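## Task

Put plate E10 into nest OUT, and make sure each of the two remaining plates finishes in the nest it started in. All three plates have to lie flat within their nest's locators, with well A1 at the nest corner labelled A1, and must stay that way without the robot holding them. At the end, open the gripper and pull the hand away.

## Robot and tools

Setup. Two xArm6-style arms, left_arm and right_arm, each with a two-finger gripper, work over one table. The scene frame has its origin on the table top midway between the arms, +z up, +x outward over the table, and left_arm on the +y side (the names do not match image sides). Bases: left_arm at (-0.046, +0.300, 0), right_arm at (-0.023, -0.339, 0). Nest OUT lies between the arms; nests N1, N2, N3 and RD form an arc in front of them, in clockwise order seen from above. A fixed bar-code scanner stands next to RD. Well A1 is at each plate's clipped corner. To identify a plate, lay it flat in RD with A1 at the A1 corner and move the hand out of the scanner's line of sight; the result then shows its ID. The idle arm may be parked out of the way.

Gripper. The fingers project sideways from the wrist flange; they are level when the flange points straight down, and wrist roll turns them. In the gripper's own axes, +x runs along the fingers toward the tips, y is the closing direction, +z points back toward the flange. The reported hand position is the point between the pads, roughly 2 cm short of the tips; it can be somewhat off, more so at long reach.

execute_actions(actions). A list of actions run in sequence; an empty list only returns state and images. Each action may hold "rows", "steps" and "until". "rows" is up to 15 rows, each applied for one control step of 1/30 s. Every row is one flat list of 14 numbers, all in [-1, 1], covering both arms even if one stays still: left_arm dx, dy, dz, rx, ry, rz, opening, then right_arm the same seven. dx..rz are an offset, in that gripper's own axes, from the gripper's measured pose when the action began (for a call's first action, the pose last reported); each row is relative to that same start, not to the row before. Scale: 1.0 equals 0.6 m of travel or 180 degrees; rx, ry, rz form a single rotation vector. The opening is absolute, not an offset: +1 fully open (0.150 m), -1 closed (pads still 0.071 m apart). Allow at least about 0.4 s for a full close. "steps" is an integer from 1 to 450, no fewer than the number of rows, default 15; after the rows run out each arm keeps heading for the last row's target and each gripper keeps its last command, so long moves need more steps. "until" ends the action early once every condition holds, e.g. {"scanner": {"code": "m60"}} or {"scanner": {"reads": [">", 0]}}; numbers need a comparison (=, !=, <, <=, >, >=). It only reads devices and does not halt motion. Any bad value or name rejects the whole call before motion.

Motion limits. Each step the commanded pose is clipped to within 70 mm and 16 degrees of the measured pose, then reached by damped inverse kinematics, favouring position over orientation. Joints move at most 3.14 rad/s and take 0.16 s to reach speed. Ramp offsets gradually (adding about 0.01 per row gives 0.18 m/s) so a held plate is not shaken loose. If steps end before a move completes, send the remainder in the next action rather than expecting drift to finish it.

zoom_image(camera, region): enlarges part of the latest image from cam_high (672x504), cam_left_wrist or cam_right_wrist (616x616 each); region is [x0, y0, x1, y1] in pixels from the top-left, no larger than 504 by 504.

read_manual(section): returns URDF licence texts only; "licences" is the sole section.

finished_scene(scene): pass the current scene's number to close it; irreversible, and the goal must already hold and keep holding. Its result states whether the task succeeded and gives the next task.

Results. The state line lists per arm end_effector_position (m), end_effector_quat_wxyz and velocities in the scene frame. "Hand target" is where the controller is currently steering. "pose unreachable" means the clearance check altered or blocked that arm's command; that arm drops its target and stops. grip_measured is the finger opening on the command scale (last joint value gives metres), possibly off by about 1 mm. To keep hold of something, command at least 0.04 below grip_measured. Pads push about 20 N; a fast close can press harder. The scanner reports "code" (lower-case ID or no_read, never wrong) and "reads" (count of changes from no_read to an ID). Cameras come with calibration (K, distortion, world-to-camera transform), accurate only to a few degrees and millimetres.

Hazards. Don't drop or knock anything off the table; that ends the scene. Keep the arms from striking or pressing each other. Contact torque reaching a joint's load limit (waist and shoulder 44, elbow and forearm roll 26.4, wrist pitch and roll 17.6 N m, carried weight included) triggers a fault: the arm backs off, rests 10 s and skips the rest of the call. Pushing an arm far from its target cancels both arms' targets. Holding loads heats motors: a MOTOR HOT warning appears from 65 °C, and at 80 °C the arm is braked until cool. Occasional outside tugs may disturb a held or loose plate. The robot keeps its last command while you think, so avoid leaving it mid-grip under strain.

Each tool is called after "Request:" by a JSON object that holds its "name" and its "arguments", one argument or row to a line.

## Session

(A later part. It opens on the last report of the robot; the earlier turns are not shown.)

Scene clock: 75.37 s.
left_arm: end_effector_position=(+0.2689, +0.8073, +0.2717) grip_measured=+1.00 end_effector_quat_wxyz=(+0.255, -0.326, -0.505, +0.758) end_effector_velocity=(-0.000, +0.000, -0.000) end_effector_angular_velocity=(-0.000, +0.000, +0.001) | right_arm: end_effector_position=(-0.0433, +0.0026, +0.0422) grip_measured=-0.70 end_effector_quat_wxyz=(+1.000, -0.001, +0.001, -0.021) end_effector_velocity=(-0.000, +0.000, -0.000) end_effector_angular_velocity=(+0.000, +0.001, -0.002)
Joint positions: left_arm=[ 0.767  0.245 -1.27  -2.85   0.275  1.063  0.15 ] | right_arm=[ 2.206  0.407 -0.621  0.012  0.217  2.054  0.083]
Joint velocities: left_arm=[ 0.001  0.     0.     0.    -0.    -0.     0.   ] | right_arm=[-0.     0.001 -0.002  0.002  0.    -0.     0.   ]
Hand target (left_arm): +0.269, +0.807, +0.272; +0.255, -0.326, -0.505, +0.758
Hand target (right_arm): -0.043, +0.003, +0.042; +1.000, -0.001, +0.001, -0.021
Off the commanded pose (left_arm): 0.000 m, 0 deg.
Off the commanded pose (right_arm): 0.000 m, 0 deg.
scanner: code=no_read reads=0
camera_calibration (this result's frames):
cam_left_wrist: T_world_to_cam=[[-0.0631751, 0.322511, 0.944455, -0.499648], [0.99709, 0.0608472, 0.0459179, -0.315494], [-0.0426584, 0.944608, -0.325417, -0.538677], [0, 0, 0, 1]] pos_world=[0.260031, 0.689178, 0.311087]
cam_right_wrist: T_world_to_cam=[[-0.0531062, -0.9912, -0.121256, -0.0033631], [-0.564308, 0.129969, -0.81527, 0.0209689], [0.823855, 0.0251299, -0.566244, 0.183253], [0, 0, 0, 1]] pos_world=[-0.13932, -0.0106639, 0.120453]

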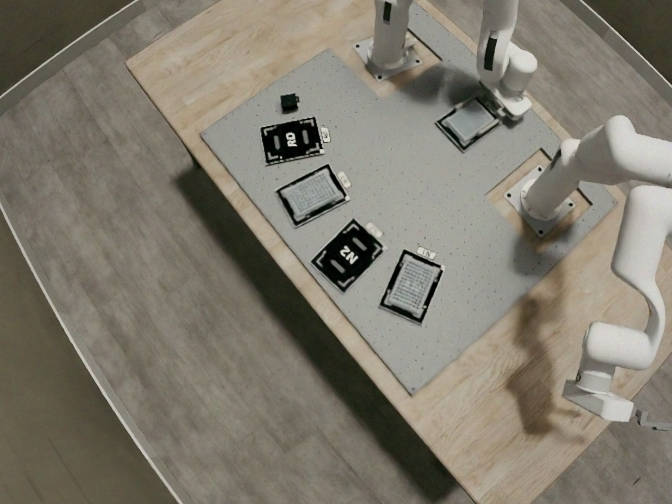

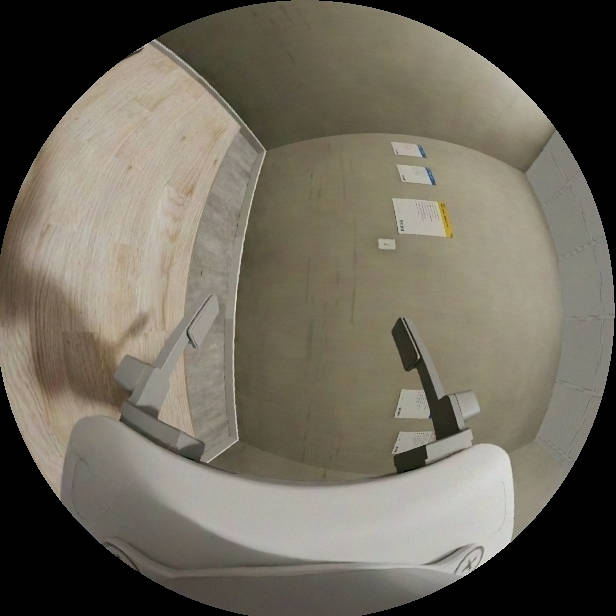

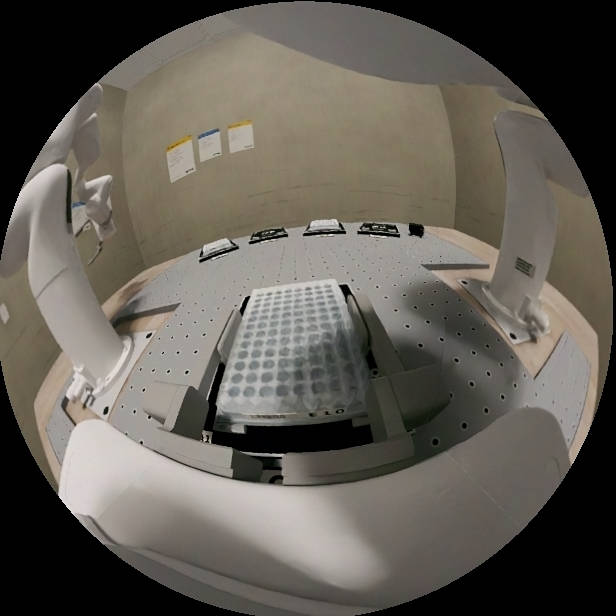

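Request:
{"name": "execute_actions", "arguments": {
  "actions": [
    {"rows":[[0,0,0,0,0,0,1,0.001,-0.001,-0.001,0,0,0,-0.78]],"steps":10},
    {"rows":[[0,0,0,0,0,0,1,0,0,0,0,0,0,-0.66],[0,0,0,0,0,0,1,0,0,0,0,0,0,-0.6],[0,0,0,0,0,0,1,0,0,0,0,0,0,-0.2]],"steps":12},
    {"rows":[[0,0,0,0,0,0,1,0,0,0.02,0,0,0,-0.2],[0,0,0,0,0,0,1,0,0,0.04,0,0,0,-0.2],[0,0,0,0,0,0,1,0,0,0.06,0,0,0,0]],"steps":20}
  ]
}}

Request:
{"name": "zoom_image", "arguments": {
  "camera": "cam_right_wrist",
  "region": [190, 280, 410, 480]
}}

Scene clock: 81.70 s.
left_arm: end_effector_position=(+0.2689, +0.8073, +0.2717) grip_measured=+1.00 end_effector_quat_wxyz=(+0.255, -0.326, -0.505, +0.758) end_effector_velocity=(-0.000, -0.000, -0.000) end_effector_angular_velocity=(-0.001, +0.002, +0.000) | right_arm: end_effector_position=(-0.0430, +0.0025, +0.0778) grip_measured=+0.00 end_effector_quat_wxyz=(+1.000, -0.001, +0.001, -0.021) end_effector_velocity=(+0.000, -0.000, +0.001) end_effector_angular_velocity=(-0.000, -0.000, +0.001)
Joint positions: left_arm=[ 0.767  0.245 -1.27  -2.85   0.275  1.063  0.15 ] | right_arm=[ 2.204  0.278 -0.595  0.007  0.318  2.057  0.11 ]
Joint velocities: left_arm=[ 0.     0.    -0.     0.001 -0.002 -0.     0.   ] | right_arm=[ 0.    -0.003  0.001  0.     0.002 -0.001 -0.   ]
Hand target (left_arm): +0.269, +0.807, +0.272; +0.255, -0.326, -0.505, +0.758
Hand target (right_arm): -0.043, +0.003, +0.078; +1.000, -0.001, +0.001, -0.021
Off the commanded pose (left_arm): 0.000 m, 0 deg.
Off the commanded pose (right_arm): 0.000 m, 0 deg.
scanner: code=no_read reads=0
camera_calibration (this result's frames):
cam_left_wrist: T_world_to_cam=[[-0.0631752, 0.322511, 0.944455, -0.499648], [0.99709, 0.0608471, 0.045918, -0.315494], [-0.0426583, 0.944608, -0.325417, -0.538677], [0, 0, 0, 1]] pos_world=[0.260031, 0.689178, 0.311087]
cam_right_wrist: T_world_to_cam=[[-0.052741, -0.991108, -0.122157, 0.000887229], [-0.564513, 0.130497, -0.815043, 0.0501493], [0.823737, 0.0259734, -0.566377, 0.203084], [0, 0, 0, 1]] pos_world=[-0.138931, -0.0109398, 0.156004]

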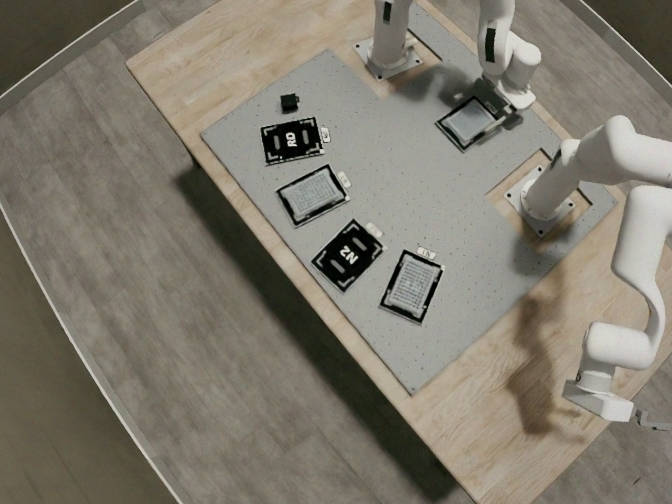

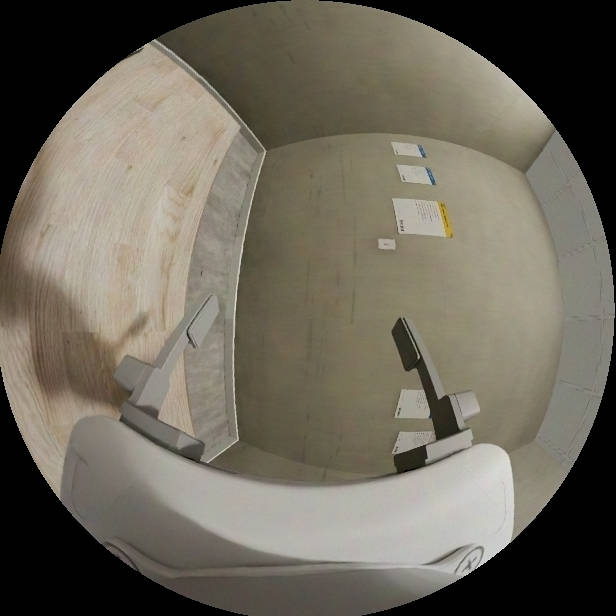

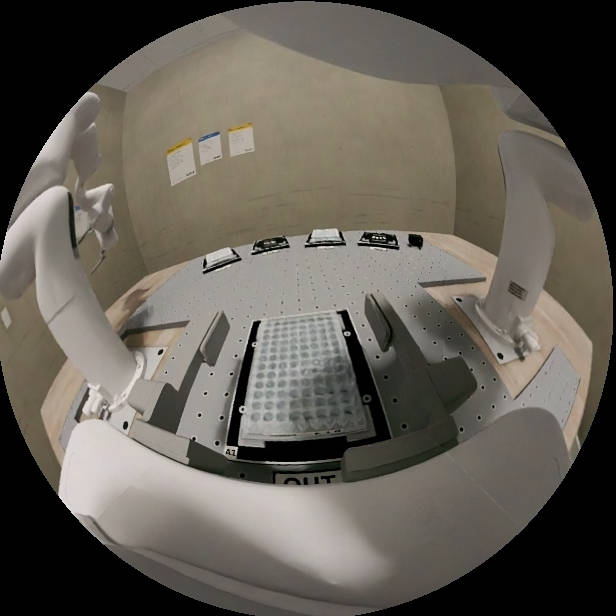

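Region (190, 280, 410, 480) of cam_right_wrist's 616x616 image, scaled by 2.291, with more detail than that image has; it fills the top 458 rows of this view, and the rest is white.

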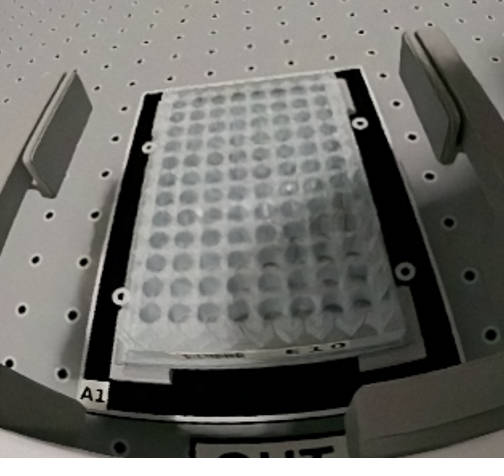

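Looks seated like the original. Retreat.

Request:
{"name": "execute_actions", "arguments": {
  "actions": [
    {"rows":[[0,0,0,0,0,0,1,0,0,0.1,0,0,0,0],[0,0,0,0,0,0,1,0,0,0.15,0,0,0,0],[0,0,0,0,0,0,1,0.05,0,0.2,0,0,0,0],[0,0,0,0,0,0,1,0.1,0,0.24,0,0,0,0],[0,0,0,0,0,0,1,0.4,-0.12,0.24,0,0,0,0]],"steps":35}
  ]
}}

Request:
{"name": "zoom_image", "arguments": {
  "camera": "cam_high",
  "region": [260, 80, 520, 340]
}}

Scene clock: 85.77 s.
left_arm: end_effector_position=(+0.2689, +0.8073, +0.2717) grip_measured=+1.00 end_effector_quat_wxyz=(+0.255, -0.326, -0.505, +0.758) end_effector_velocity=(-0.000, -0.000, -0.001) end_effector_angular_velocity=(-0.002, +0.001, +0.001) | right_arm: end_effector_position=(+0.1938, -0.0793, +0.2220) grip_measured=+0.00 end_effector_quat_wxyz=(+1.000, -0.001, -0.002, -0.022) end_effector_velocity=(+0.008, -0.001, -0.000) end_effector_angular_velocity=(-0.025, +0.038, +0.027)
Joint positions: left_arm=[ 0.767  0.245 -1.27  -2.85   0.275  1.063  0.15 ] | right_arm=[ 1.501 -0.578 -0.277 -0.006  0.856  1.366  0.111]
Joint velocities: left_arm=[ 0.     0.001  0.001 -0.    -0.    -0.001  0.   ] | right_arm=[-0.043 -0.01  -0.02   0.041  0.063 -0.097  0.   ]
Hand target (left_arm): +0.269, +0.807, +0.272; +0.255, -0.326, -0.505, +0.758
Hand target (right_arm): +0.195, -0.079, +0.223; +1.000, -0.001, -0.001, -0.021
Off the commanded pose (left_arm): 0.000 m, 0 deg.
Off the commanded pose (right_arm): 0.001 m, 0 deg.
scanner: code=no_read reads=0
camera_calibration (this result's frames):
cam_left_wrist: T_world_to_cam=[[-0.0631752, 0.322511, 0.944455, -0.499648], [0.99709, 0.0608471, 0.045918, -0.315494], [-0.0426583, 0.944608, -0.325417, -0.538677], [0, 0, 0, 1]] pos_world=[0.260031, 0.689178, 0.311087]
cam_right_wrist: T_world_to_cam=[[-0.0538357, -0.991079, -0.121922, -0.0498432], [-0.559878, 0.13106, -0.818144, 0.311899], [0.826825, 0.0242159, -0.561938, 0.090159], [0, 0, 0, 1]] pos_world=[0.0973961, -0.0924593, 0.299765]

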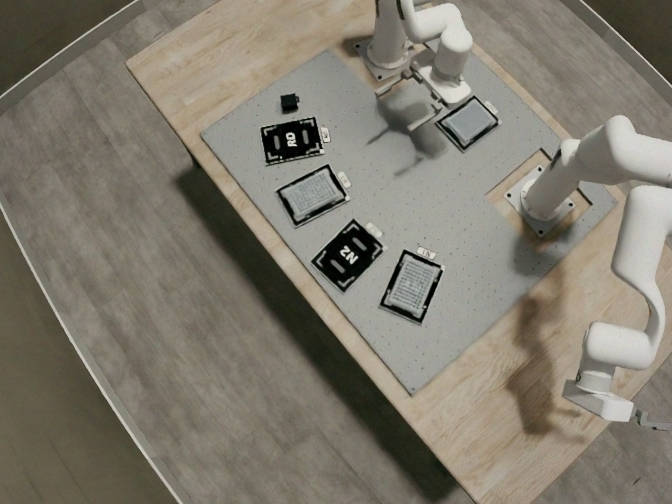

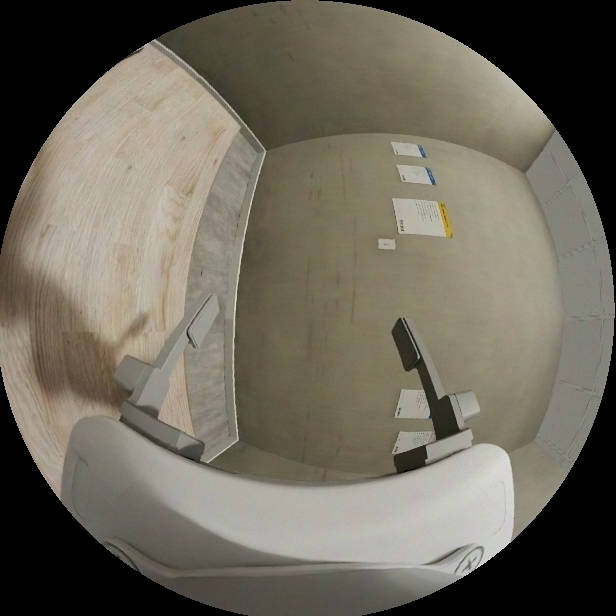

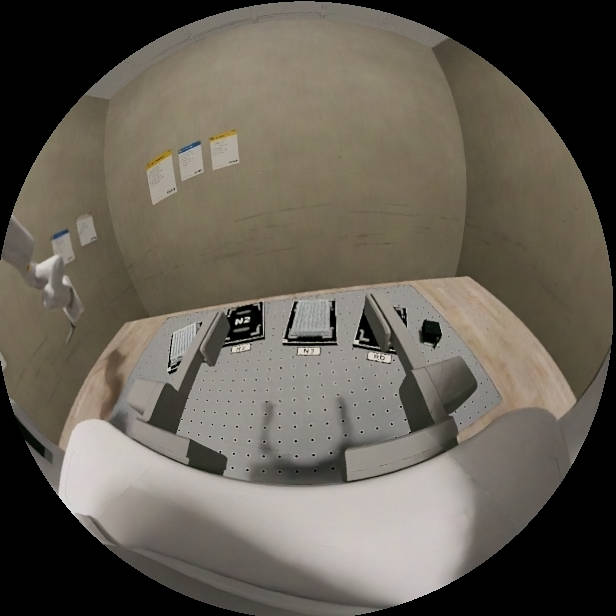

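Region (260, 80, 520, 340) of cam_high's 672x504 image, scaled by 1.938, with more detail than that image has.

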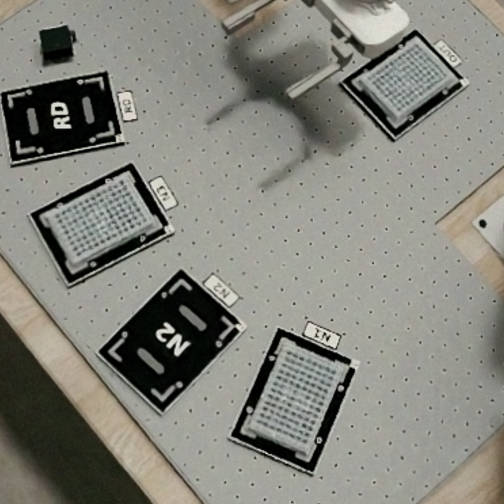

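Request:
{"name": "finished_scene", "arguments": {
  "scene": 2
}}

The scene is finished: the task was done.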